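# Flatten the towel on the table beside the basket

## Task

Lay the towel out flat as a single layer on the table top. It must stay at least one finger's width in from the table edge, at least two finger widths from the basket's rim, and more than a hand's width from the column of either arm. The basket must end upright with its entire base resting on the table, no more than three finger widths from its starting spot, and turned roughly as before. Finally open both grippers and pull the arms away. The result counts only if it holds with no help from the robot.

## Robot and tools

Robot: two 6-joint arms, left_arm and right_arm, each with a two-finger gripper. Their bases sit in the scene frame at left_arm (-0.008, +0.316, 0) m, quat_wxyz (+0.999, 0, 0, +0.048) and right_arm (-0.027, -0.285, 0) m, quat_wxyz (+0.998, 0, 0, +0.069).

Scene frame: the origin is on the table surface midway between the arms. +z is up, +x points away from the bases over the table, and left_arm is on the +y side. The arm names do not tell you which side of an image is which.

Command row: every moving call takes one row of 14 numbers, covering both arms even if only one moves. The first 7 are left_arm and the last 7 are right_arm. Within each arm the order is: shoulder (joint2), elbow (joint3), wrist roll (joint6), wrist pitch (joint4), waist (joint1), wrist yaw (joint5), then gripper opening. Use this order only.
- Joint numbers are absolute target angles in radians, the same values the Joint positions line prints. They are not offsets.
- Stated ranges: waist -2.618 to 3.054, shoulder 0.000 to 3.142, elbow 0.000 to 3.142, wrist pitch -1.571 to 1.571, wrist yaw -1.571 to 1.571, wrist roll -2.094 to 2.094. The real ends can differ by up to 0.036 rad.
- A call is refused if a target is more than 0.036 past an end and also farther out than the joint's last reading. Targets past the real end are clipped there, and "joint sent to its limit" may be reported.
- Opening runs from -1 (closed) to +1 (fully open).

Tools:
- execute_actions(actions): a list of actions that run in order. Each action holds up to 15 rows, and each row lasts one control step of 1/30 s. If an action has fewer rows, its last row is held for the remaining steps. An empty list only returns the current state and images.
- move(target, speed, blocking): target is one 14-number row of absolute joint angles. Every joint travels along a path that reaches the same fraction of completion at the same moment, so grippers trace curves. speed (0.01 to 2 rad/s, default 0.5) caps the joint with the farthest to travel. Paths last between 0.5 and 10 s; a path that would take longer stops short of its target. Moves do not avoid obstacles or the other arm, and openings are applied at the start. With blocking=false the call returns after 0.5 s while the arm keeps going. Check on it with wait(0). Until a result shows the move has ended, other moves and execute_actions calls are refused, so use wait or stop first. The result adds a "move:" line giving the ending (done, off_target, moving, held, fault), limits=held or limits=none, and each arm's joint farthest from its target. A faster move, or a target set deeper past a contact, hits or presses harder.
- wait(seconds): 0 to 10. The arms hold their last command, and any running move carries on.
- stop(): brakes the running move. Braking needs space, more after fast moves. The fingers do not stop.
- zoom_image(camera, region): camera is cam_high, cam_left_wrist or cam_right_wrist, and all are 504x504. region is [x0, y0, x1, y1] in pixels from the top-left corner, at most 504 by 504.
- read_manual(section): returns the licence text ("licences"). It does not move anything.
- finished_scene(scene): pass the number of the current scene. It ends that scene for good and reports whether the goal was met.

Motion limits: at every step a joint's target may lead its measured angle by no more than 0.202 rad (waist), 0.258 (shoulder), 0.238 (elbow), 0.573 (wrist pitch) or 0.522 (wrist yaw and roll). If the targets would shift a gripper more than 70 mm from where it is measured, they are pulled back. As a result, far goals take several actions. The "Joint targets" line shows what the joints are currently being driven to. Resend those values to hold a joint still, and send the remainder of an unfinished motion in the next call.

Results: the state line gives, for each arm, end_effector_position (m) and end_effector_quat_wxyz in the scene frame. The position is the point between the finger pads, about 1 cm behind the tips. It may be off, more so at long reach. The fingers point along the gripper's +z axis and close along its y axis. Joint positions and Joint velocities list each arm in the joint order above, followed by the pad gap (m; 0.094 when fully open). grip_measured gives the opening on the command scale and can be off by about 1 mm. To hold something, command roughly 0.03 below grip_measured, or less for a lighter grip. Pads push about 50 to 62 N at most, less on items thinner than about 2 mm. "joint command not followed" means a clearance check altered some joint targets. Joint torques are noisy and have offsets. MOTOR HOT appears at 75 °C. At 90 °C that arm is halted for 10 s, and at 100 °C it goes limp and falls. These stops show as OVER-TEMPERATURE FAULT lines, so avoid holding loads for long.

Cautions: never knock or place anything off the table. Do not let the arms collide or press on each other. Avoid drops, slams and hard pushes. A held part may be tugged briefly now and then. Each wrist camera's mount adds bulk near the gripper that the URDF does not model. While you are composing a reply, the robot keeps holding its last command. Before finishing, release the towel and move both arms well away from it.

Each tool is called after "Call:" by a JSON object that holds its "name" and its "arguments".

## Session

Call:
{"name": "execute_actions", "arguments": {"actions": []}}

Scene clock: 0.00 s.
left_arm: end_effector_position=(+0.1718, +0.0788, +0.1900) grip_measured=+1.000 end_effector_quat_wxyz=(-0.013, +0.962, +0.263, +0.073) | right_arm: end_effector_position=(+0.3552, -0.3664, +0.1488) grip_measured=+1.000 end_effector_quat_wxyz=(+0.205, +0.622, +0.754, -0.057)
Joint names: [shoulder, elbow, wrist roll, wrist pitch, waist, wrist yaw]
Joint positions: left_arm=[ 1.672  1.652  1.593 -1.535 -1.112 -0.148  0.094] | right_arm=[ 1.758  1.52   1.27  -1.054 -0.2    0.331  0.094]
Joint velocities: left_arm=[-0.022 -0.002  0.022 -0.037 -0.002  0.037  0.   ] | right_arm=[-0.007 -0.002 -0.022 -0.007 -0.012  0.081  0.   ]
Joint torques (N m, as the arm reports them, + toward a larger angle): no reading
Motor temperatures (°C, as the motors report them): left_arm=[20 19 20 21 20 21] | right_arm=[21 19 20 19 21 21]
Joint targets: left_arm=[1.664 1.660 1.593 -1.541 -1.112 -0.141] | right_arm=[1.745 1.533 1.267 -1.054 -0.200 0.350]

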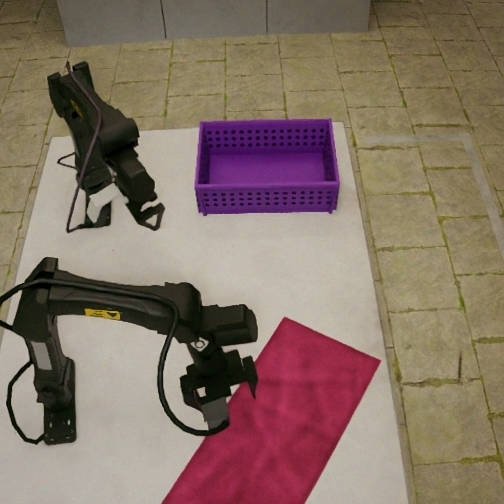

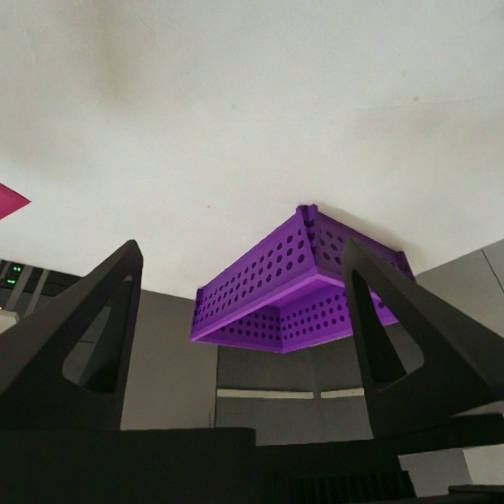

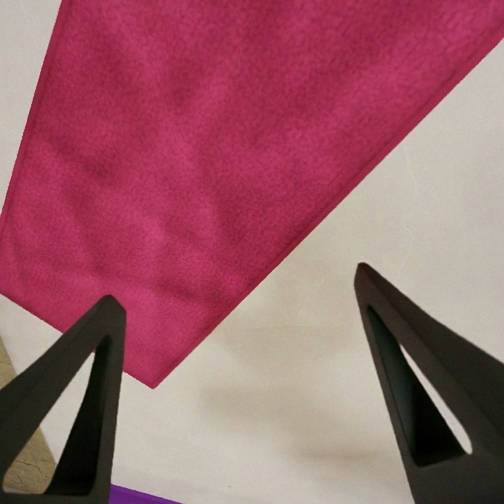

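Call:
{"name": "zoom_image", "arguments": {"camera": "cam_high", "region": [150, 290, 420, 504]}}

Call:
{"name": "zoom_image", "arguments": {"camera": "cam_right_wrist", "region": [0, 250, 250, 420]}}

Region (150, 290, 420, 504) of cam_high's 504x504 image, scaled by 1.867, with more detail than that image has; it fills the top 399 rows of this view, and the rest is white.

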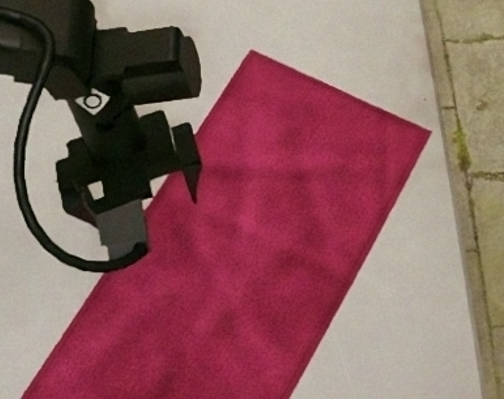

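Region (0, 250, 250, 420) of cam_right_wrist's 504x504 image, scaled by 2.016, with more detail than that image has; it fills the top 343 rows of this view, and the rest is white.

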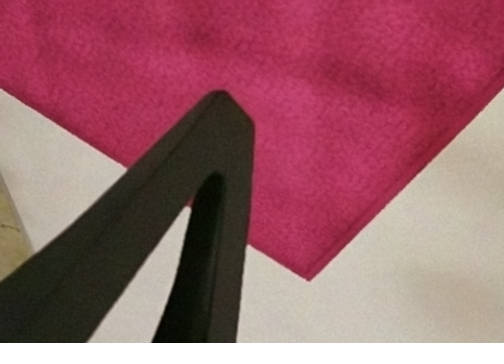

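Call:
{"name": "move", "arguments": {"target": [1.664,1.660,1.593,-1.541,-1.112,-0.141,1, 1.7,1.9,-1.6,-1.5,-0.2,0,1], "speed": 1.5}}

Scene clock: 19.83 s.
left_arm: end_effector_position=(+0.1719, +0.0789, +0.1900) grip_measured=+1.000 end_effector_quat_wxyz=(-0.014, +0.962, +0.263, +0.074) | right_arm: end_effector_position=(+0.3216, -0.3104, +0.2324) grip_measured=+1.000 end_effector_quat_wxyz=(+0.068, -0.689, +0.716, -0.091)
Joint names: [shoulder, elbow, wrist roll, wrist pitch, waist, wrist yaw]
Joint positions: left_arm=[ 1.672  1.652  1.593 -1.535 -1.112 -0.149  0.094] | right_arm=[ 1.724  1.87  -1.597 -1.49  -0.2    0.024  0.094]
Joint velocities: left_arm=[-0.007  0.022  0.007 -0.007 -0.017  0.007  0.   ] | right_arm=[ 0.007  0.002 -0.007  0.095 -0.007  0.037  0.   ]
Joint torques (N m, as the arm reports them, + toward a larger angle): left_arm=[-6.56  6.31  0.01  0.55 -0.09  0.02] | right_arm=[-7.79  8.72  0.    0.5  -0.06 -0.2 ]
Motor temperatures (°C, as the motors report them): left_arm=[21 21 20 21 20 21] | right_arm=[23 21 20 19 21 21]
Joint targets: left_arm=[1.664 1.660 1.593 -1.541 -1.112 -0.141] | right_arm=[1.700 1.900 -1.600 -1.500 -0.200 -0.000]
move: off_target (right_arm); limits=none; left_arm: farthest joint: the shoulder, 0.008 radians from its target (0.008 radians at the start); right_arm: farthest joint: the elbow, 0.030 radians from its target (0.380 radians at the start)

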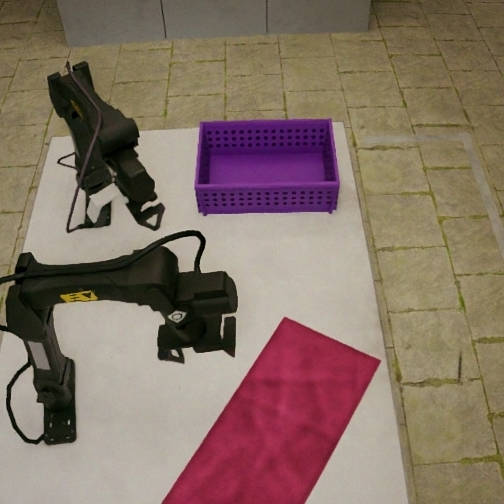

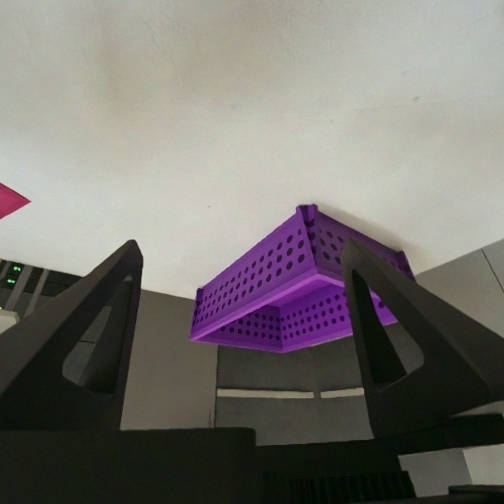

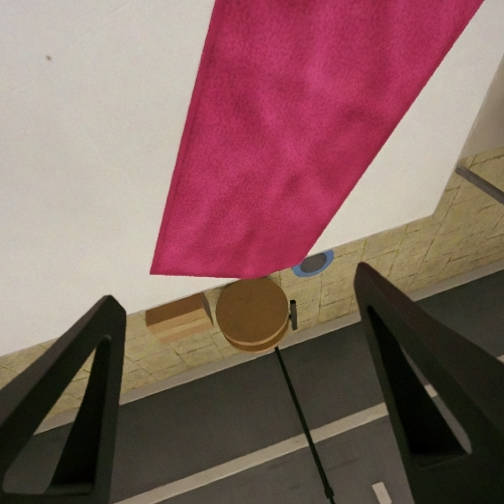

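Call:
{"name": "zoom_image", "arguments": {"camera": "cam_right_wrist", "region": [130, 180, 380, 320]}}

Region (130, 180, 380, 320) of cam_right_wrist's 504x504 image, scaled by 2.016, with more detail than that image has; it fills the top 282 rows of this view, and the rest is white.

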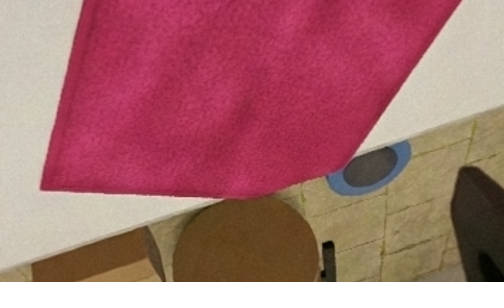

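Call:
{"name": "move", "arguments": {"target": [2.50,2.17,0,-0.40,-0.85,0,1, 1.915,1.55,-0.18,-1.19,-0.881,0,1], "speed": 0.9}}

Scene clock: 62.87 s.
left_arm: end_effector_position=(+0.4735, -0.1333, +0.0661) grip_measured=+1.000 end_effector_quat_wxyz=(+0.356, +0.343, +0.858, -0.137) | right_arm: end_effector_position=(+0.2361, -0.5293, +0.0866) grip_measured=+1.000 end_effector_quat_wxyz=(-0.005, +0.275, +0.961, -0.005)
Joint names: [shoulder, elbow, wrist roll, wrist pitch, waist, wrist yaw]
Joint positions: left_arm=[ 2.511  2.143  0.007 -0.421 -0.851 -0.006  0.094] | right_arm=[ 1.919  1.552 -0.186 -1.209 -0.881  0.013  0.094]
Joint velocities: left_arm=[-0.002  0.007  0.007 -0.051 -0.007  0.066  0.   ] | right_arm=[ 0.002 -0.007  0.066  0.022 -0.007 -0.007  0.   ]
Joint torques (N m, as the arm reports them, + toward a larger angle): left_arm=[-14.52   8.78  -0.05   2.14  -0.02   0.08] | right_arm=[-7.86  6.08  0.14  0.37  0.05 -0.09]
Motor temperatures (°C, as the motors report them): left_arm=[23 22 20 21 20 21] | right_arm=[24 22 20 20 21 21]
Joint targets: left_arm=[2.500 2.170 0.000 -0.400 -0.850 0.000] | right_arm=[1.915 1.550 -0.180 -1.190 -0.881 -0.000]
move: off_target (left_arm); limits=none; left_arm: farthest joint: the elbow, 0.027 radians from its target (0.518 radians at the start); right_arm: farthest joint: the wrist pitch, 0.019 radians from its target (0.300 radians at the start)

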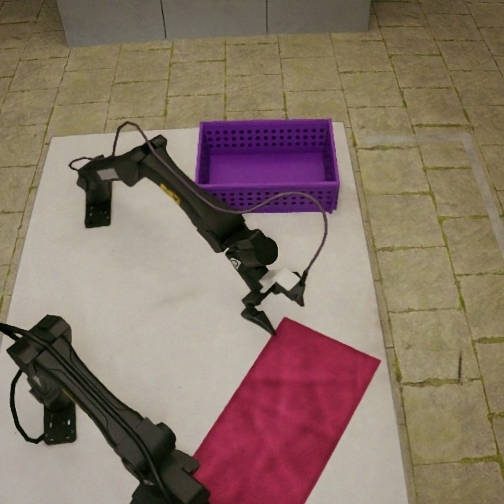

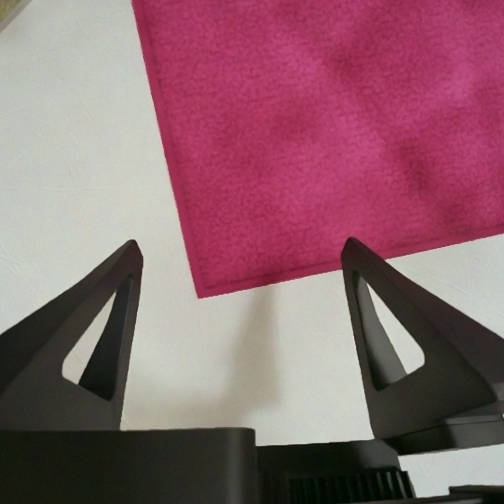

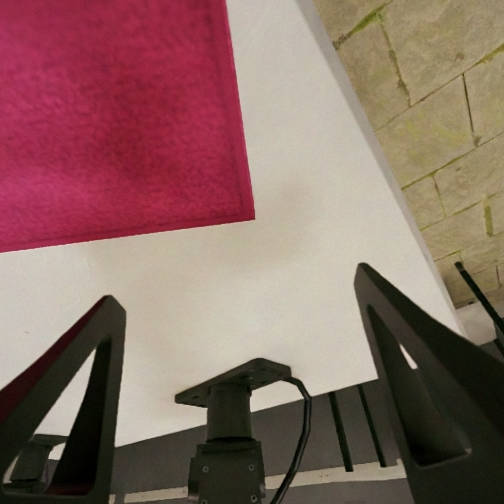

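Call:
{"name": "move", "arguments": {"target": [2.54,2.10,0,-0.32,-0.868,0,0, 1.922,1.34,-0.09,-0.965,-0.787,0,0], "speed": 0.3}}

Scene clock: 72.73 s.
left_arm: end_effector_position=(+0.4714, -0.1419, +0.0457) grip_measured=+0.002 end_effector_quat_wxyz=(+0.361, +0.346, +0.854, -0.142) | right_arm: end_effector_position=(+0.2504, -0.4995, +0.0352) grip_measured=+0.002 end_effector_quat_wxyz=(+0.003, +0.276, +0.961, -0.007)
Joint names: [shoulder, elbow, wrist roll, wrist pitch, waist, wrist yaw]
Joint positions: left_arm=[ 2.54   2.107  0.006 -0.34  -0.862 -0.005  0.047] | right_arm=[ 1.919  1.343 -0.096 -0.984 -0.792  0.01   0.047]
Joint velocities: left_arm=[-0.012  0.012 -0.051 -0.022  0.007  0.037 -0.001] | right_arm=[ 0.012  0.007 -0.037 -0.066 -0.012 -0.022  0.001]
Joint torques (N m, as the arm reports them, + toward a larger angle): left_arm=[-13.9    6.46  -0.07   2.1   -0.47   0.08] | right_arm=[-7.07  5.84  0.1   0.41  0.44 -0.08]
Motor temperatures (°C, as the motors report them): left_arm=[27 23 20 23 20 21] | right_arm=[24 21 20 19 21 21]
Joint targets: left_arm=[2.540 2.100 0.000 -0.320 -0.868 -0.000] | right_arm=[1.922 1.340 -0.090 -0.965 -0.787 -0.000]
move: done; limits=none; left_arm: farthest joint: the wrist pitch, 0.020 radians from its target (0.100 radians at the start); right_arm: farthest joint: the wrist pitch, 0.019 radians from its target (0.243 radians at the start)

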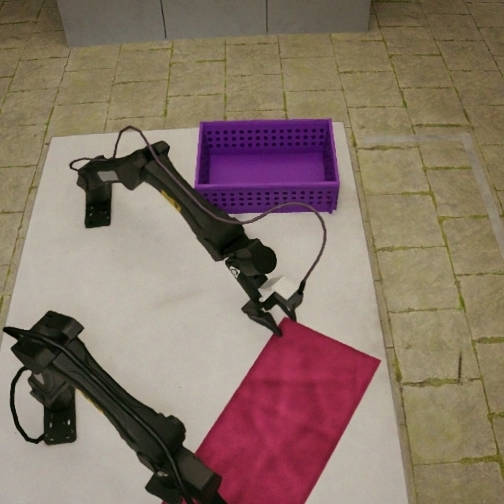

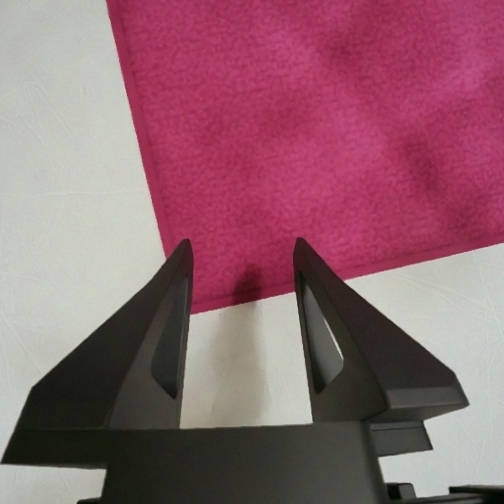

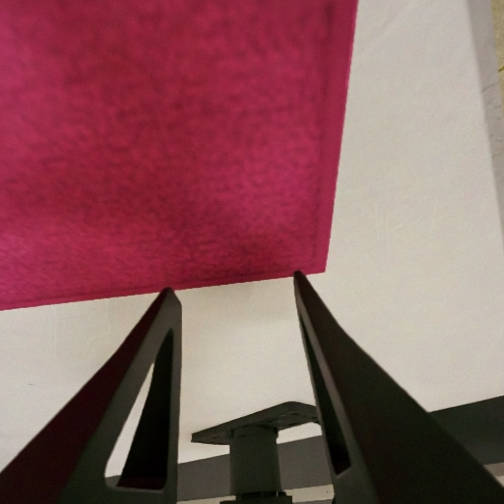

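Call:
{"name": "move", "arguments": {"target": [2.595,2.10,0,-0.32,-0.868,0,0, 2.0,1.34,-0.09,-0.93,-0.787,0,0], "speed": 0.1}}

Scene clock: 77.90 s.
left_arm: end_effector_position=(+0.4685, -0.1392, +0.0122) grip_measured=+0.002 end_effector_quat_wxyz=(+0.340, +0.350, +0.863, -0.133) | right_arm: end_effector_position=(+0.2496, -0.4989, +0.0131) grip_measured=+0.002 end_effector_quat_wxyz=(-0.018, +0.276, +0.961, +0.002)
Joint names: [shoulder, elbow, wrist roll, wrist pitch, waist, wrist yaw]
Joint positions: left_arm=[ 2.594  2.107  0.006 -0.336 -0.862 -0.005  0.047] | right_arm=[ 1.986  1.343 -0.095 -0.962 -0.792  0.01   0.047]
Joint velocities: left_arm=[-0.022  0.007  0.007  0.022 -0.022  0.022 -0.001] | right_arm=[ 0.007 -0.017 -0.022 -0.007 -0.017  0.037 -0.001]
Joint torques (N m, as the arm reports them, + toward a larger angle): left_arm=[-13.78   6.29  -0.06   2.02  -0.49   0.08] | right_arm=[-6.6   5.48  0.12  0.45  0.39 -0.09]
Motor temperatures (°C, as the motors report them): left_arm=[28 22 20 24 20 21] | right_arm=[24 21 20 19 21 21]
Joint targets: left_arm=[2.595 2.100 -0.000 -0.320 -0.868 0.000] | right_arm=[2.000 1.340 -0.090 -0.930 -0.787 -0.000]
move: off_target (right_arm); limits=none; left_arm: farthest joint: the wrist pitch, 0.016 radians from its target (0.020 radians at the start); right_arm: farthest joint: the wrist pitch, 0.032 radians from its target (0.053 radians at the start)

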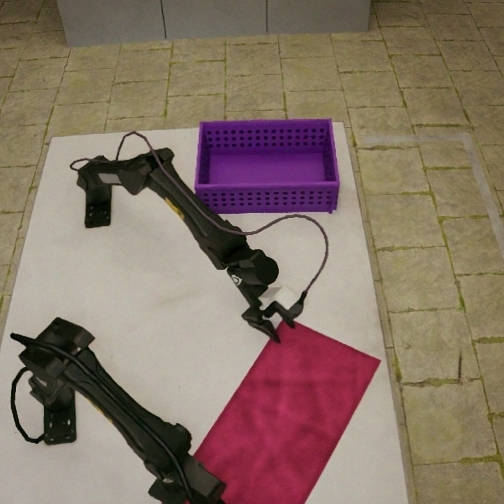

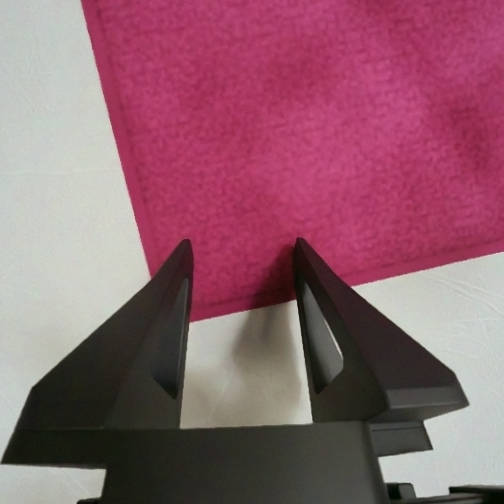

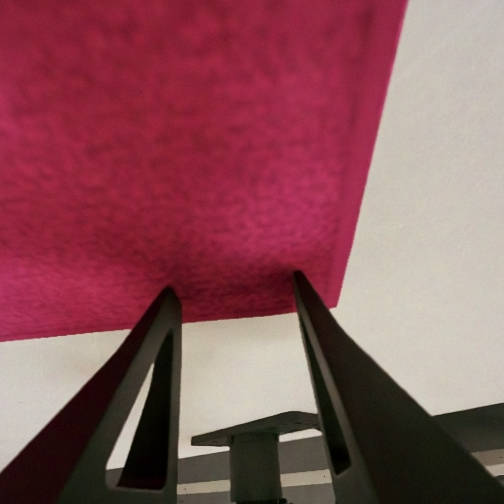

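Call:
{"name": "move", "arguments": {"target": [2.63,2.10,0,-0.32,-0.868,0,0, 2.02,1.34,-0.09,-0.93,-0.787,0,0], "speed": 0.06}}

Scene clock: 80.60 s.
left_arm: end_effector_position=(+0.4716, -0.1424, +0.0103) grip_measured=+0.002 end_effector_quat_wxyz=(+0.349, +0.348, +0.859, -0.138) | right_arm: end_effector_position=(+0.2494, -0.4988, +0.0126) grip_measured=+0.002 end_effector_quat_wxyz=(-0.019, +0.276, +0.961, +0.002)
Joint names: [shoulder, elbow, wrist roll, wrist pitch, waist, wrist yaw]
Joint positions: left_arm=[ 2.605  2.107  0.005 -0.304 -0.862 -0.004  0.047] | right_arm=[ 1.987  1.343 -0.095 -0.963 -0.792  0.01   0.047]
Joint velocities: left_arm=[ 0.012 -0.002  0.007 -0.037  0.012 -0.037  0.   ] | right_arm=[ 0.002 -0.007  0.007  0.022  0.012  0.037 -0.001]
Joint torques (N m, as the arm reports them, + toward a larger angle): left_arm=[-12.18   6.39  -0.05   1.75  -0.5    0.06] | right_arm=[-5.15  5.61  0.08  0.47  0.38 -0.07]
Motor temperatures (°C, as the motors report them): left_arm=[28 22 20 24 20 21] | right_arm=[24 21 20 20 21 21]
Joint targets: left_arm=[2.630 2.100 0.000 -0.320 -0.868 -0.000] | right_arm=[2.020 1.340 -0.090 -0.930 -0.787 -0.000]
move: off_target (left_arm, right_arm); limits=none; left_arm: farthest joint: the shoulder, 0.025 radians from its target (0.036 radians at the start); right_arm: farthest joint: the shoulder, 0.033 radians from its target (0.034 radians at the start)

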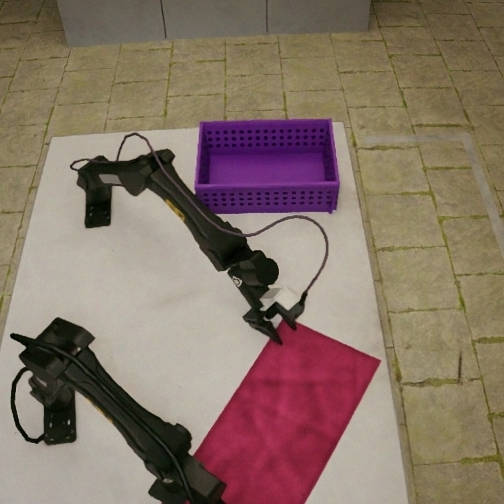

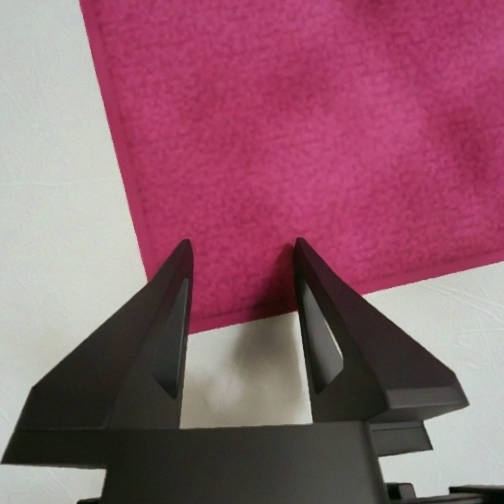

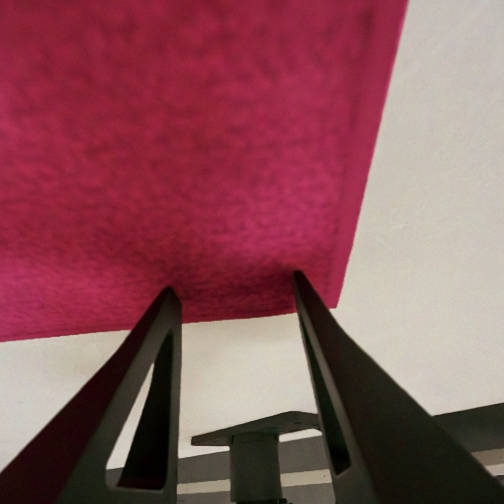

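Call:
{"name": "execute_actions", "arguments": {"actions": [[[2.63,2.09,0,-0.34,-0.865,0,0,2.02,1.33,-0.09,-0.94,-0.787,0,0],[2.625,2.08,0,-0.345,-0.864,0,0,2.015,1.323,-0.088,-0.945,-0.785,0,0],[2.617,2.064,0,-0.338,-0.863,0,0,2.008,1.314,-0.086,-0.945,-0.783,0,0],[2.607,2.044,0,-0.328,-0.861,0,0,2.0,1.302,-0.083,-0.943,-0.779,0,0],[2.597,2.024,0,-0.318,-0.859,0,0,1.991,1.29,-0.079,-0.94,-0.776,0,0],[2.587,2.004,0,-0.309,-0.857,0,0,1.982,1.277,-0.076,-0.937,-0.773,0,0],[2.577,1.984,0,-0.299,-0.855,0,0,1.973,1.265,-0.072,-0.934,-0.769,0,0],[2.567,1.964,0,-0.289,-0.853,0,0,1.964,1.253,-0.069,-0.931,-0.766,0,0],[2.556,1.943,0,-0.279,-0.851,0,0,1.955,1.24,-0.066,-0.928,-0.763,0,0],[2.546,1.923,0,-0.27,-0.85,0,0,1.946,1.228,-0.062,-0.925,-0.759,0,0],[2.536,1.903,0,-0.26,-0.848,0,0,1.937,1.216,-0.059,-0.922,-0.756,0,0],[2.525,1.882,0,-0.25,-0.846,0,0,1.928,1.203,-0.055,-0.919,-0.752,0,0],[2.515,1.862,0,-0.24,-0.844,0,0,1.919,1.19,-0.052,-0.916,-0.749,0,0],[2.505,1.841,0,-0.23,-0.842,0,0,1.909,1.178,-0.048,-0.913,-0.745,0,0],[2.494,1.82,0,-0.22,-0.84,0,0,1.9,1.165,-0.045,-0.91,-0.742,0,0]],[[2.494,1.82,0,-0.22,-0.84,0,0,1.9,1.165,-0.045,-0.91,-0.742,0,0]]]}}

Scene clock: 101.73 s.
left_arm: end_effector_position=(+0.4575, -0.1209, +0.0086) grip_measured=+0.002 end_effector_quat_wxyz=(+0.356, +0.342, +0.858, -0.144) | right_arm: end_effector_position=(+0.2427, -0.4797, +0.0120) grip_measured=+0.002 end_effector_quat_wxyz=(-0.000, +0.280, +0.960, -0.010)
Joint names: [shoulder, elbow, wrist roll, wrist pitch, waist, wrist yaw]
Joint positions: left_arm=[ 2.484  1.854  0.003 -0.152 -0.85   0.006  0.047] | right_arm=[ 1.893  1.208 -0.049 -0.88  -0.754  0.019  0.047]
Joint velocities: left_arm=[-0.007  0.007 -0.007 -0.007  0.002 -0.11  -0.   ] | right_arm=[-0.007 -0.002 -0.125 -0.007  0.007  0.007 -0.   ]
Joint torques (N m, as the arm reports them, + toward a larger angle): left_arm=[-12.58   4.39  -0.03   1.26   0.62  -0.03] | right_arm=[-6.51  2.07  0.08 -0.04  0.97 -0.19]
Motor temperatures (°C, as the motors report them): left_arm=[29 22 20 24 20 21] | right_arm=[24 21 20 20 21 21]
Joint targets: left_arm=[2.494 1.820 -0.000 -0.220 -0.840 -0.000] | right_arm=[1.900 1.165 -0.045 -0.910 -0.742 0.000]

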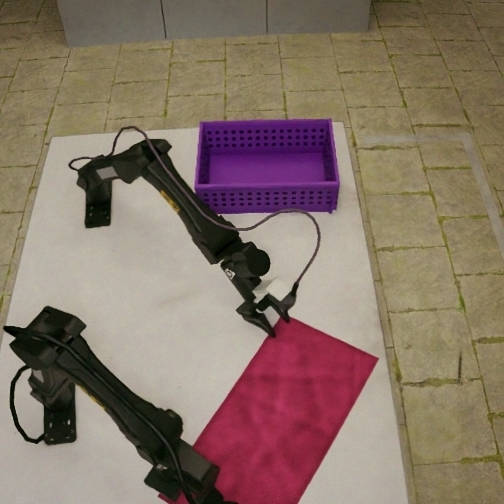

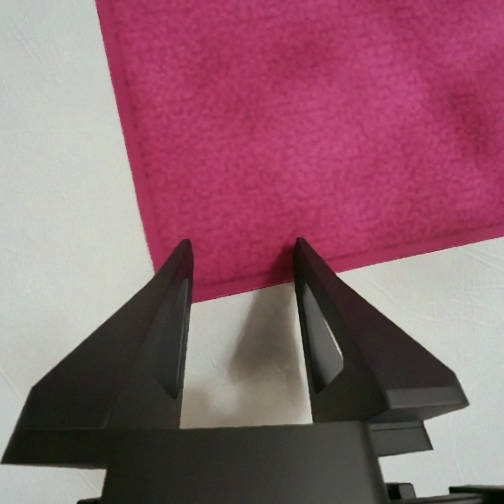

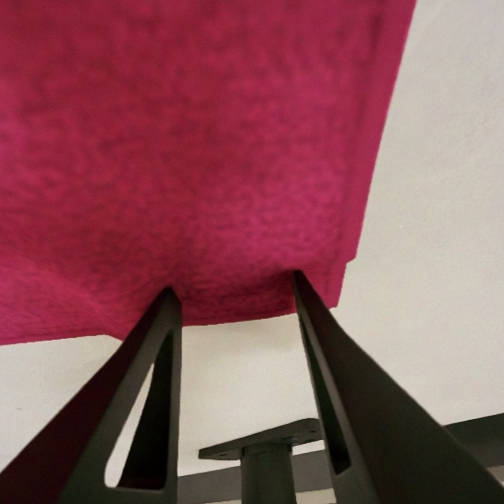

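Call:
{"name": "execute_actions", "arguments": {"actions": [[[2.5,1.82,0,-0.24,-0.839,0,0,1.9,1.165,-0.045,-0.91,-0.742,0,0],[2.505,1.82,0,-0.255,-0.838,0,0,1.9,1.165,-0.045,-0.91,-0.742,0,0],[2.51,1.82,0,-0.27,-0.837,0,0,1.9,1.165,-0.045,-0.91,-0.742,0,0],[2.515,1.82,0,-0.29,-0.836,0,0,1.9,1.165,-0.045,-0.91,-0.742,0,0],[2.52,1.82,0,-0.31,-0.835,0,0,1.9,1.165,-0.045,-0.91,-0.742,0,0],[2.52,1.82,0,-0.31,-0.833,0,0,1.9,1.165,-0.045,-0.91,-0.742,0,0],[2.52,1.82,0,-0.31,-0.831,0,0,1.9,1.165,-0.045,-0.91,-0.742,0,0],[2.52,1.82,0,-0.31,-0.829,0,0,1.9,1.165,-0.045,-0.91,-0.742,0,0],[2.52,1.82,0,-0.31,-0.827,0,0,1.9,1.165,-0.045,-0.91,-0.742,0,0],[2.52,1.82,0,-0.31,-0.825,0,0,1.9,1.165,-0.045,-0.91,-0.742,0,0],[2.514,1.809,0,-0.305,-0.824,0,0,1.894,1.159,-0.042,-0.912,-0.739,0,0],[2.508,1.798,0,-0.301,-0.822,0,0,1.889,1.152,-0.04,-0.914,-0.737,0,0],[2.502,1.787,0,-0.296,-0.821,0,0,1.883,1.146,-0.037,-0.916,-0.734,0,0],[2.496,1.776,0,-0.292,-0.82,0,0,1.878,1.14,-0.034,-0.918,-0.732,0,0],[2.49,1.765,0,-0.287,-0.819,0,0,1.872,1.134,-0.031,-0.92,-0.729,0,0]],[[2.484,1.754,0,-0.283,-0.817,0,0,1.867,1.127,-0.029,-0.92,-0.726,0,0],[2.478,1.743,0,-0.278,-0.816,0,0,1.861,1.121,-0.026,-0.92,-0.724,0,0],[2.472,1.732,0,-0.274,-0.815,0,0,1.856,1.115,-0.023,-0.92,-0.721,0,0],[2.466,1.721,0,-0.269,-0.814,0,0,1.85,1.109,-0.02,-0.92,-0.719,0,0],[2.46,1.71,0,-0.265,-0.812,0,0,1.845,1.102,-0.018,-0.92,-0.716,0,0],[2.454,1.699,0,-0.26,-0.811,0,0,1.839,1.096,-0.015,-0.92,-0.713,0,0],[2.448,1.688,0,-0.256,-0.81,0,0,1.834,1.09,-0.012,-0.92,-0.711,0,0],[2.442,1.677,0,-0.251,-0.809,0,0,1.828,1.084,-0.009,-0.92,-0.708,0,0],[2.436,1.666,0,-0.247,-0.807,0,0,1.823,1.077,-0.007,-0.92,-0.706,0,0],[2.43,1.655,0,-0.242,-0.806,0,0,1.817,1.071,-0.004,-0.92,-0.703,0,0],[2.424,1.644,0,-0.238,-0.805,0,0,1.812,1.065,-0.001,-0.92,-0.7,0,0],[2.418,1.633,0,-0.233,-0.804,0,0,1.806,1.059,0.002,-0.92,-0.698,0,0],[2.412,1.622,0,-0.229,-0.802,0,0,1.801,1.052,0.005,-0.92,-0.695,0,0],[2.406,1.611,0,-0.224,-0.801,0,0,1.795,1.046,0.007,-0.92,-0.693,0,0],[2.4,1.6,0,-0.22,-0.8,0,0,1.79,1.04,0.01,-0.92,-0.69,0,0]]]}}

Call:
{"name": "wait", "arguments": {"seconds": 0.5}}

Scene clock: 119.30 s.
left_arm: end_effector_position=(+0.4479, -0.0847, +0.0053) grip_measured=+0.002 end_effector_quat_wxyz=(+0.345, +0.332, +0.867, -0.136) | right_arm: end_effector_position=(+0.2253, -0.4495, +0.0124) grip_measured=+0.002 end_effector_quat_wxyz=(-0.009, +0.279, +0.960, -0.007)
Joint names: [shoulder, elbow, wrist roll, wrist pitch, waist, wrist yaw]
Joint positions: left_arm=[ 2.382  1.669  0.005 -0.098 -0.815  0.014  0.047] | right_arm=[ 1.801  1.088 -0.003 -0.871 -0.706  0.019  0.047]
Joint velocities: left_arm=[-0.154 -0.335  0.037  0.125  0.012  0.051 -0.001] | right_arm=[-0.149 -0.173  0.081  0.007  0.061 -0.066 -0.   ]
Joint torques (N m, as the arm reports them, + toward a larger angle): left_arm=[-10.37   3.21  -0.05   0.48   0.83  -0.09] | right_arm=[-6.28  2.56  0.08 -0.22  0.69 -0.17]
Motor temperatures (°C, as the motors report them): left_arm=[29 21 20 23 20 21] | right_arm=[24 20 20 19 21 21]
Joint targets: left_arm=[2.400 1.600 0.000 -0.220 -0.800 -0.000] | right_arm=[1.790 1.040 0.010 -0.920 -0.690 0.000]

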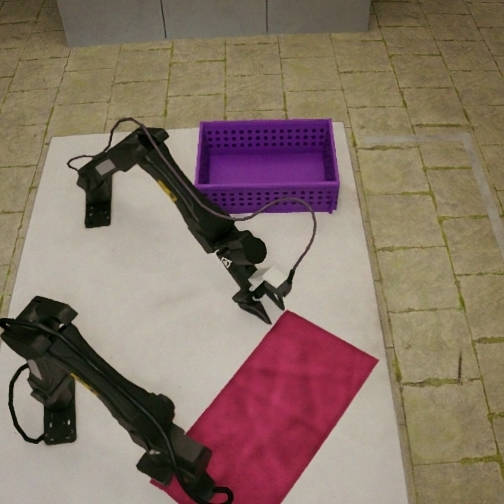

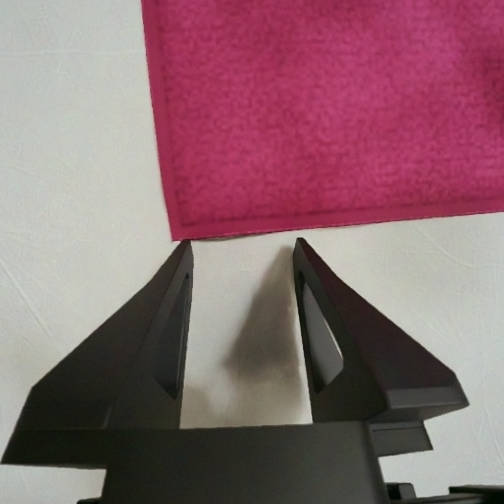

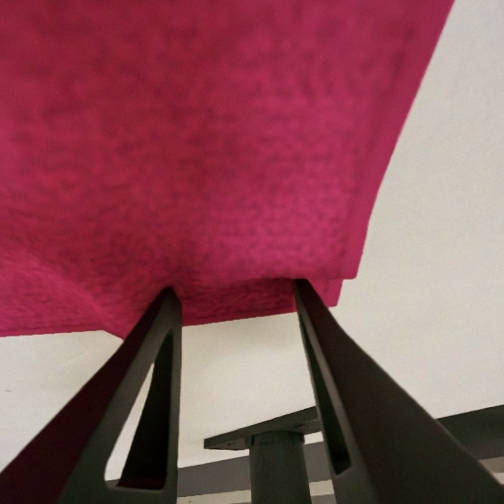

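Scene clock: 119.80 s.
left_arm: end_effector_position=(+0.4469, -0.0817, +0.0055) grip_measured=+0.002 end_effector_quat_wxyz=(+0.345, +0.331, +0.868, -0.135) | right_arm: end_effector_position=(+0.2234, -0.4464, +0.0124) grip_measured=+0.002 end_effector_quat_wxyz=(-0.011, +0.281, +0.960, -0.007)
Joint names: [shoulder, elbow, wrist roll, wrist pitch, waist, wrist yaw]
Joint positions: left_arm=[ 2.371  1.65   0.005 -0.09  -0.812  0.014  0.047] | right_arm=[ 1.792  1.077  0.006 -0.872 -0.7    0.019  0.047]
Joint velocities: left_arm=[-0.007 -0.022  0.066 -0.007  0.007  0.022  0.   ] | right_arm=[ 0.002  0.002 -0.037 -0.022  0.017  0.022  0.   ]
Joint torques (N m, as the arm reports them, + toward a larger angle): left_arm=[-10.24   3.08  -0.06   0.6    0.78  -0.11] | right_arm=[-6.23  2.54  0.08 -0.25  0.92 -0.15]
Motor temperatures (°C, as the motors report them): left_arm=[29 21 20 23 20 21] | right_arm=[24 20 20 19 21 21]
Joint targets: left_arm=[2.400 1.600 0.000 -0.220 -0.800 -0.000] | right_arm=[1.790 1.040 0.010 -0.920 -0.690 0.000]
wait: 0.50 s; at rest by 0.37 s

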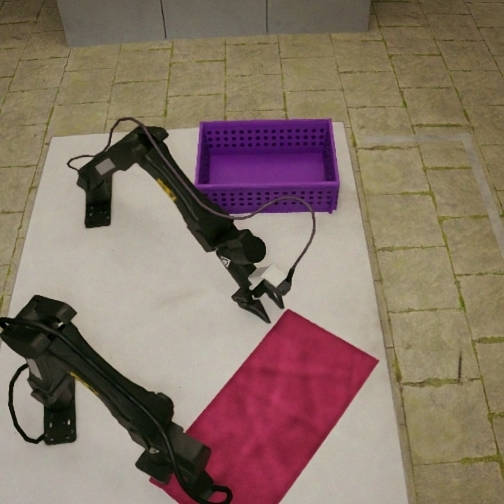

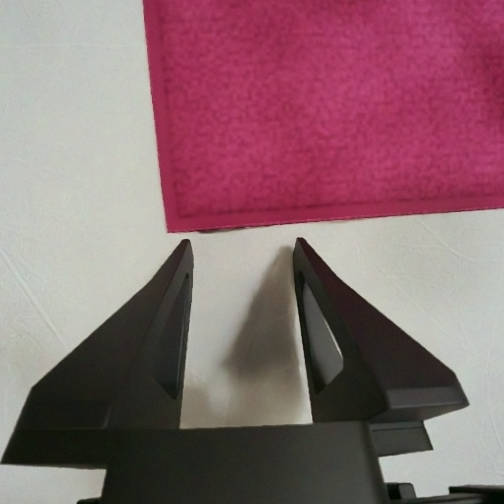

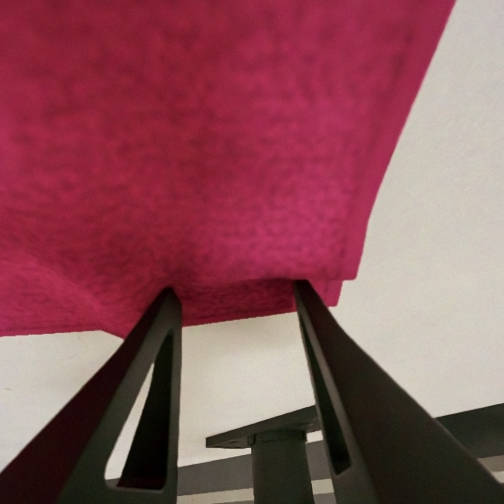

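Call:
{"name": "move", "arguments": {"target": [2.2,1.65,0,-0.2,-0.81,0,0, 1.78,1.27,0.01,-1.05,-0.70,0,0], "speed": 0.4}}

Call:
{"name": "move", "arguments": {"target": [0.9,0.9,0,-1.0,-0.81,0,1, 2.18,1.82,0.83,-1.2,0.008,0,1], "speed": 0.9}}

Scene clock: 131.13 s.
left_arm: end_effector_position=(+0.4441, -0.0772, +0.0846) grip_measured=+0.002 end_effector_quat_wxyz=(+0.375, +0.325, +0.856, -0.142) | right_arm: end_effector_position=(+0.2364, -0.4529, +0.0514) grip_measured=+0.002 end_effector_quat_wxyz=(-0.012, +0.281, +0.960, -0.002)
Joint names: [shoulder, elbow, wrist roll, wrist pitch, waist, wrist yaw]
Joint positions: left_arm=[ 2.206  1.65   0.005 -0.189 -0.812  0.006  0.047] | right_arm=[ 1.792  1.244  0.006 -1.046 -0.7    0.011  0.047]
Joint velocities: left_arm=[ 0.017 -0.007  0.022 -0.037  0.002  0.051  0.001] | right_arm=[-0.002  0.002  0.037 -0.022  0.012 -0.051  0.   ]
Joint torques (N m, as the arm reports them, + toward a larger angle): left_arm=[-12.05   6.82  -0.06   1.81   0.1   -0.03] | right_arm=[-7.11  8.12  0.09  0.16  0.07 -0.09]
Motor temperatures (°C, as the motors report them): left_arm=[29 21 20 23 20 21] | right_arm=[24 20 20 19 21 21]
Joint targets: left_arm=[2.200 1.650 0.000 -0.200 -0.810 -0.000] | right_arm=[1.780 1.270 0.010 -1.050 -0.700 0.000]
move: off_target (right_arm); limits=none; left_arm: farthest joint: the wrist pitch, 0.011 radians from its target (0.110 radians at the start); right_arm: farthest joint: the elbow, 0.026 radians from its target (0.193 radians at the start)

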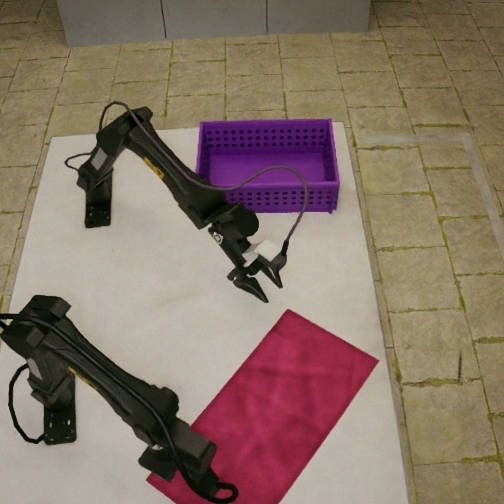

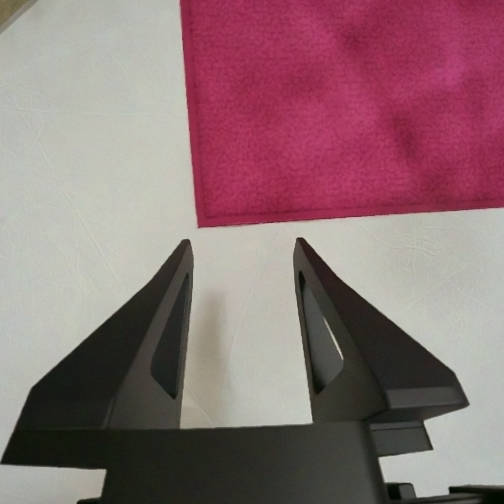

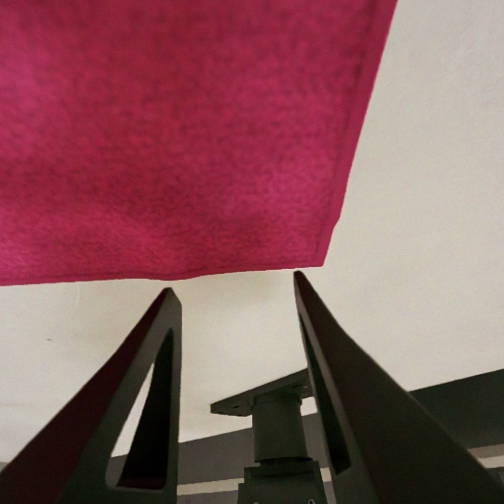

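Scene clock: 133.43 s.
left_arm: end_effector_position=(+0.1727, +0.1593, +0.1772) grip_measured=+1.000 end_effector_quat_wxyz=(+0.264, +0.340, +0.897, -0.101) | right_arm: end_effector_position=(+0.3848, -0.2213, +0.0479) grip_measured=+1.000 end_effector_quat_wxyz=(-0.007, +0.331, +0.944, -0.002)
Joint names: [shoulder, elbow, wrist roll, wrist pitch, waist, wrist yaw]
Joint positions: left_arm=[ 0.914  0.907  0.005 -0.99  -0.812  0.006  0.094] | right_arm=[ 2.182  1.788  0.824 -1.191  0.013 -0.004  0.094]
Joint velocities: left_arm=[-0.012  0.002 -0.007  0.022 -0.002 -0.007  0.   ] | right_arm=[-0.002  0.002  0.037 -0.022  0.007  0.037  0.   ]
Joint torques (N m, as the arm reports them, + toward a larger angle): left_arm=[-1.34  6.08 -0.05  1.54  0.09 -0.03] | right_arm=[-9.44  8.93  0.1   0.1  -0.44  0.04]
Motor temperatures (°C, as the motors report them): left_arm=[28 21 20 23 20 21] | right_arm=[24 21 20 19 21 21]
Joint targets: left_arm=[0.900 0.900 0.000 -1.000 -0.810 0.000] | right_arm=[2.180 1.820 0.830 -1.200 0.008 -0.000]
move: off_target (right_arm); limits=none; left_arm: farthest joint: the shoulder, 0.014 radians from its target (1.306 radians at the start); right_arm: farthest joint: the elbow, 0.032 radians from its target (0.576 radians at the start)

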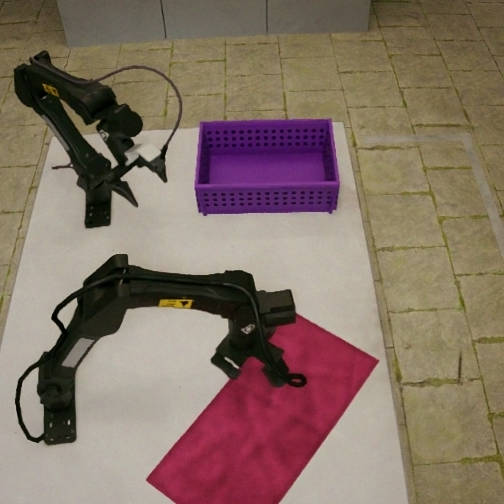

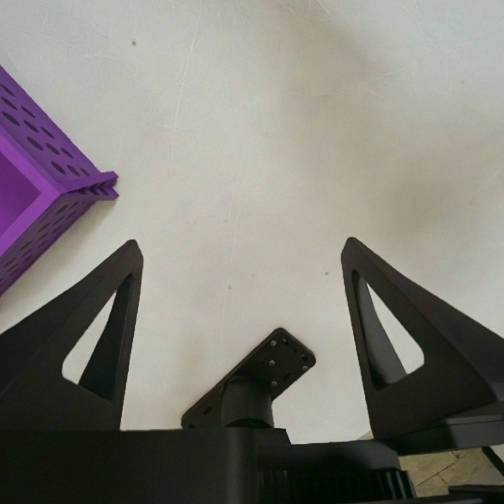

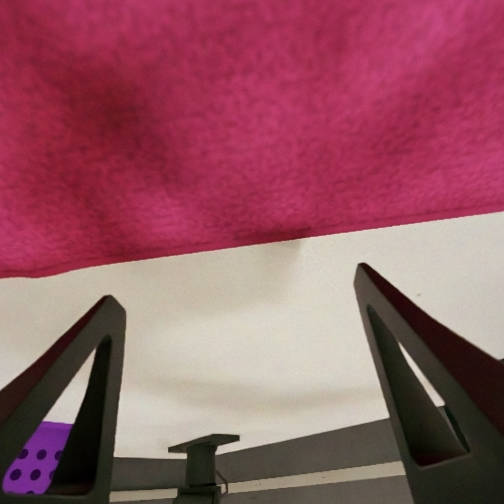

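Call:
{"name": "move", "arguments": {"target": [0.9,0.9,0,-1.0,-0.81,0,1, 2.25,1.68,0.80,-1.035,-0.03,0,1], "speed": 0.2}}

Scene clock: 137.10 s.
left_arm: end_effector_position=(+0.1727, +0.1593, +0.1772) grip_measured=+1.000 end_effector_quat_wxyz=(+0.264, +0.340, +0.897, -0.101) | right_arm: end_effector_position=(+0.3816, -0.2308, +0.0120) grip_measured=+1.000 end_effector_quat_wxyz=(-0.027, +0.334, +0.942, +0.004)
Joint names: [shoulder, elbow, wrist roll, wrist pitch, waist, wrist yaw]
Joint positions: left_arm=[ 0.914  0.907  0.005 -0.99  -0.812  0.006  0.094] | right_arm=[ 2.227  1.715  0.798 -1.105 -0.02  -0.031  0.094]
Joint velocities: left_arm=[-0.007  0.017 -0.022 -0.037 -0.017 -0.037  0.   ] | right_arm=[-0.002 -0.007  0.007 -0.066  0.012 -0.081  0.   ]
Joint torques (N m, as the arm reports them, + toward a larger angle): left_arm=[-1.35  6.08 -0.06  1.54  0.09 -0.03] | right_arm=[-7.75  2.93  0.07  0.8  -0.72  0.29]
Motor temperatures (°C, as the motors report them): left_arm=[27 21 20 23 20 21] | right_arm=[25 21 20 19 21 21]
Joint targets: left_arm=[0.900 0.900 -0.000 -1.000 -0.810 -0.000] | right_arm=[2.250 1.680 0.800 -1.035 -0.030 -0.000]
move: off_target (right_arm); limits=none; left_arm: farthest joint: the shoulder, 0.014 radians from its target (0.014 radians at the start); right_arm: farthest joint: the wrist pitch, 0.070 radians from its target (0.156 radians at the start)

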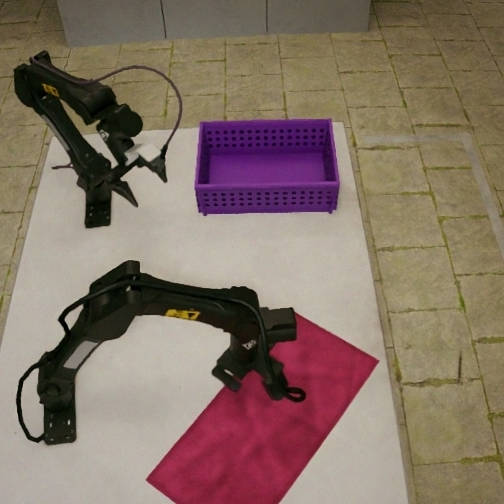

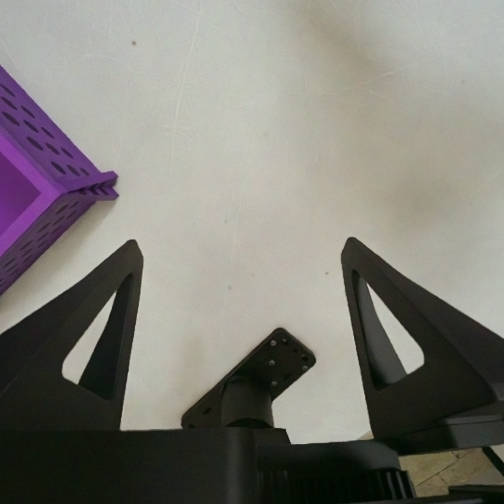

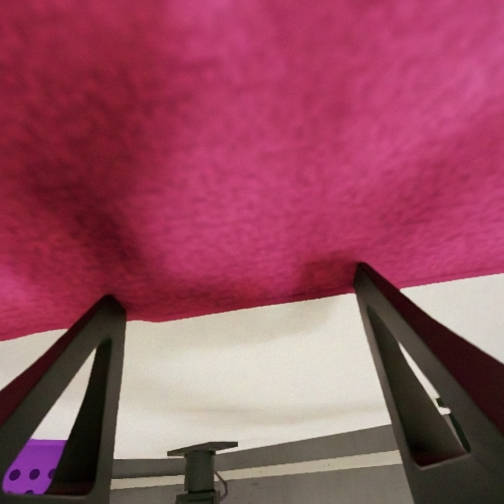

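Call:
{"name": "execute_actions", "arguments": {"actions": [[[0.9,0.9,0,-1,-0.81,0,1,2.25,1.68,0.8,-1.04,-0.025,-0.01,1],[0.9,0.9,0,-1,-0.81,0,1,2.25,1.68,0.805,-1.045,-0.018,-0.02,1],[0.9,0.9,0,-1,-0.81,0,1,2.25,1.68,0.81,-1.05,-0.01,-0.03,1],[0.9,0.9,0,-1,-0.81,0,1,2.25,1.68,0.82,-1.055,0,-0.04,1],[0.9,0.9,0,-1,-0.81,0,1,2.25,1.68,0.83,-1.06,0.01,-0.05,1],[0.9,0.9,0,-1,-0.81,0,1,2.25,1.68,0.84,-1.06,0.02,-0.05,1],[0.9,0.9,0,-1,-0.81,0,1,2.25,1.68,0.85,-1.06,0.03,-0.05,1],[0.9,0.9,0,-1,-0.81,0,1,2.25,1.68,0.86,-1.06,0.04,-0.05,1],[0.9,0.9,0,-1,-0.81,0,1,2.25,1.68,0.87,-1.06,0.05,-0.05,1],[0.9,0.9,0,-1,-0.81,0,1,2.25,1.68,0.88,-1.06,0.06,-0.05,1],[0.9,0.9,0,-1,-0.81,0,1,2.25,1.68,0.89,-1.06,0.07,-0.05,1],[0.9,0.9,0,-1,-0.81,0,1,2.25,1.68,0.9,-1.06,0.08,-0.05,1],[0.9,0.9,0,-1,-0.81,0,1,2.25,1.68,0.91,-1.06,0.09,-0.05,1],[0.9,0.9,0,-1,-0.81,0,1,2.25,1.68,0.92,-1.06,0.1,-0.05,1],[0.9,0.9,0,-1,-0.81,0,1,2.25,1.68,0.93,-1.06,0.11,-0.05,1]],[[0.9,0.9,0,-1,-0.81,0,1,2.25,1.68,0.94,-1.06,0.12,-0.05,1],[0.9,0.9,0,-1,-0.81,0,1,2.25,1.68,0.95,-1.06,0.13,-0.05,1],[0.9,0.9,0,-1,-0.81,0,1,2.25,1.68,0.96,-1.06,0.14,-0.05,1],[0.9,0.9,0,-1,-0.81,0,1,2.25,1.68,0.97,-1.06,0.15,-0.05,1],[0.9,0.9,0,-1,-0.81,0,1,2.25,1.68,0.98,-1.06,0.16,-0.05,1],[0.9,0.9,0,-1,-0.81,0,1,2.25,1.68,0.99,-1.06,0.17,-0.05,1],[0.9,0.9,0,-1,-0.81,0,1,2.25,1.68,1.0,-1.06,0.18,-0.05,1],[0.9,0.9,0,-1,-0.81,0,1,2.25,1.68,1.01,-1.06,0.19,-0.05,1],[0.9,0.9,0,-1,-0.81,0,1,2.25,1.68,1.02,-1.06,0.2,-0.05,1],[0.9,0.9,0,-1,-0.81,0,1,2.25,1.68,1.03,-1.06,0.21,-0.05,1],[0.9,0.9,0,-1,-0.81,0,1,2.25,1.68,1.04,-1.06,0.22,-0.05,1],[0.9,0.9,0,-1,-0.81,0,1,2.25,1.68,1.05,-1.06,0.23,-0.05,1],[0.9,0.9,0,-1,-0.81,0,1,2.25,1.68,1.057,-1.06,0.237,-0.05,1],[0.9,0.9,0,-1,-0.81,0,1,2.25,1.68,1.06,-1.06,0.242,-0.05,1],[0.9,0.9,0,-1,-0.81,0,1,2.25,1.68,1.06,-1.06,0.245,-0.05,1]]]}}

Scene clock: 150.20 s.
left_arm: end_effector_position=(+0.1726, +0.1594, +0.1772) grip_measured=+1.000 end_effector_quat_wxyz=(+0.264, +0.340, +0.897, -0.101) | right_arm: end_effector_position=(+0.3695, -0.1409, +0.0116) grip_measured=+1.000 end_effector_quat_wxyz=(-0.002, +0.335, +0.942, -0.003)
Joint names: [shoulder, elbow, wrist roll, wrist pitch, waist, wrist yaw]
Joint positions: left_arm=[ 0.914  0.907  0.005 -0.99  -0.812  0.006  0.094] | right_arm=[ 2.227  1.715  1.032 -1.065  0.211  0.003  0.094]
Joint velocities: left_arm=[-0.007 -0.007 -0.037 -0.022 -0.022 -0.022  0.   ] | right_arm=[-0.002 -0.002  0.168 -0.051  0.237 -0.081  0.   ]
Joint torques (N m, as the arm reports them, + toward a larger angle): left_arm=[-1.34  6.09 -0.05  1.55  0.09 -0.02] | right_arm=[-7.82  2.98  0.05  0.24  1.62 -0.46]
Motor temperatures (°C, as the motors report them): left_arm=[24 22 20 24 20 21] | right_arm=[25 21 20 20 21 21]
Joint targets: left_arm=[0.900 0.900 -0.000 -1.000 -0.810 0.000] | right_arm=[2.250 1.680 1.060 -1.060 0.245 -0.050]

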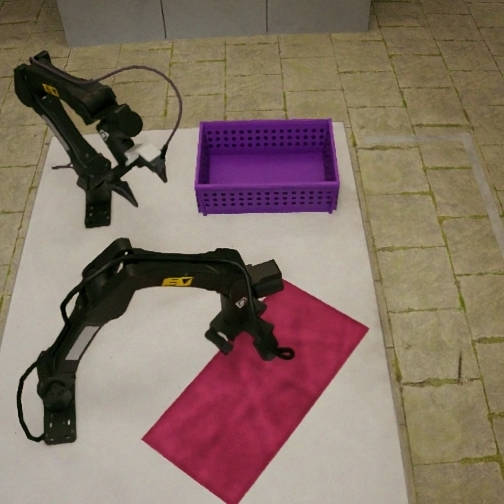

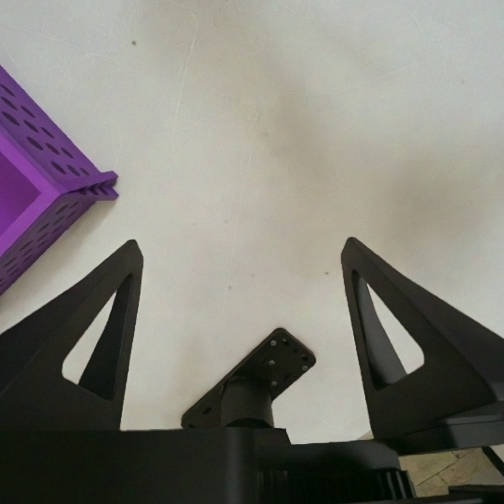

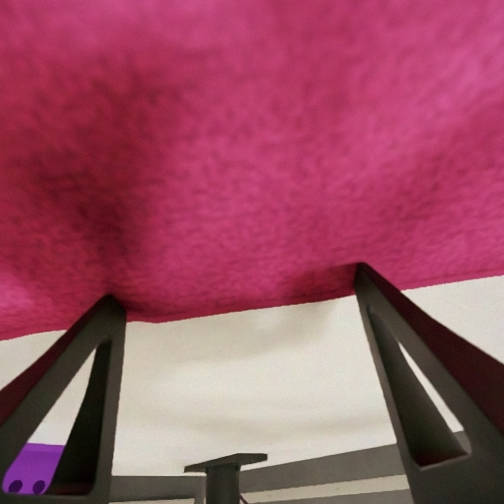

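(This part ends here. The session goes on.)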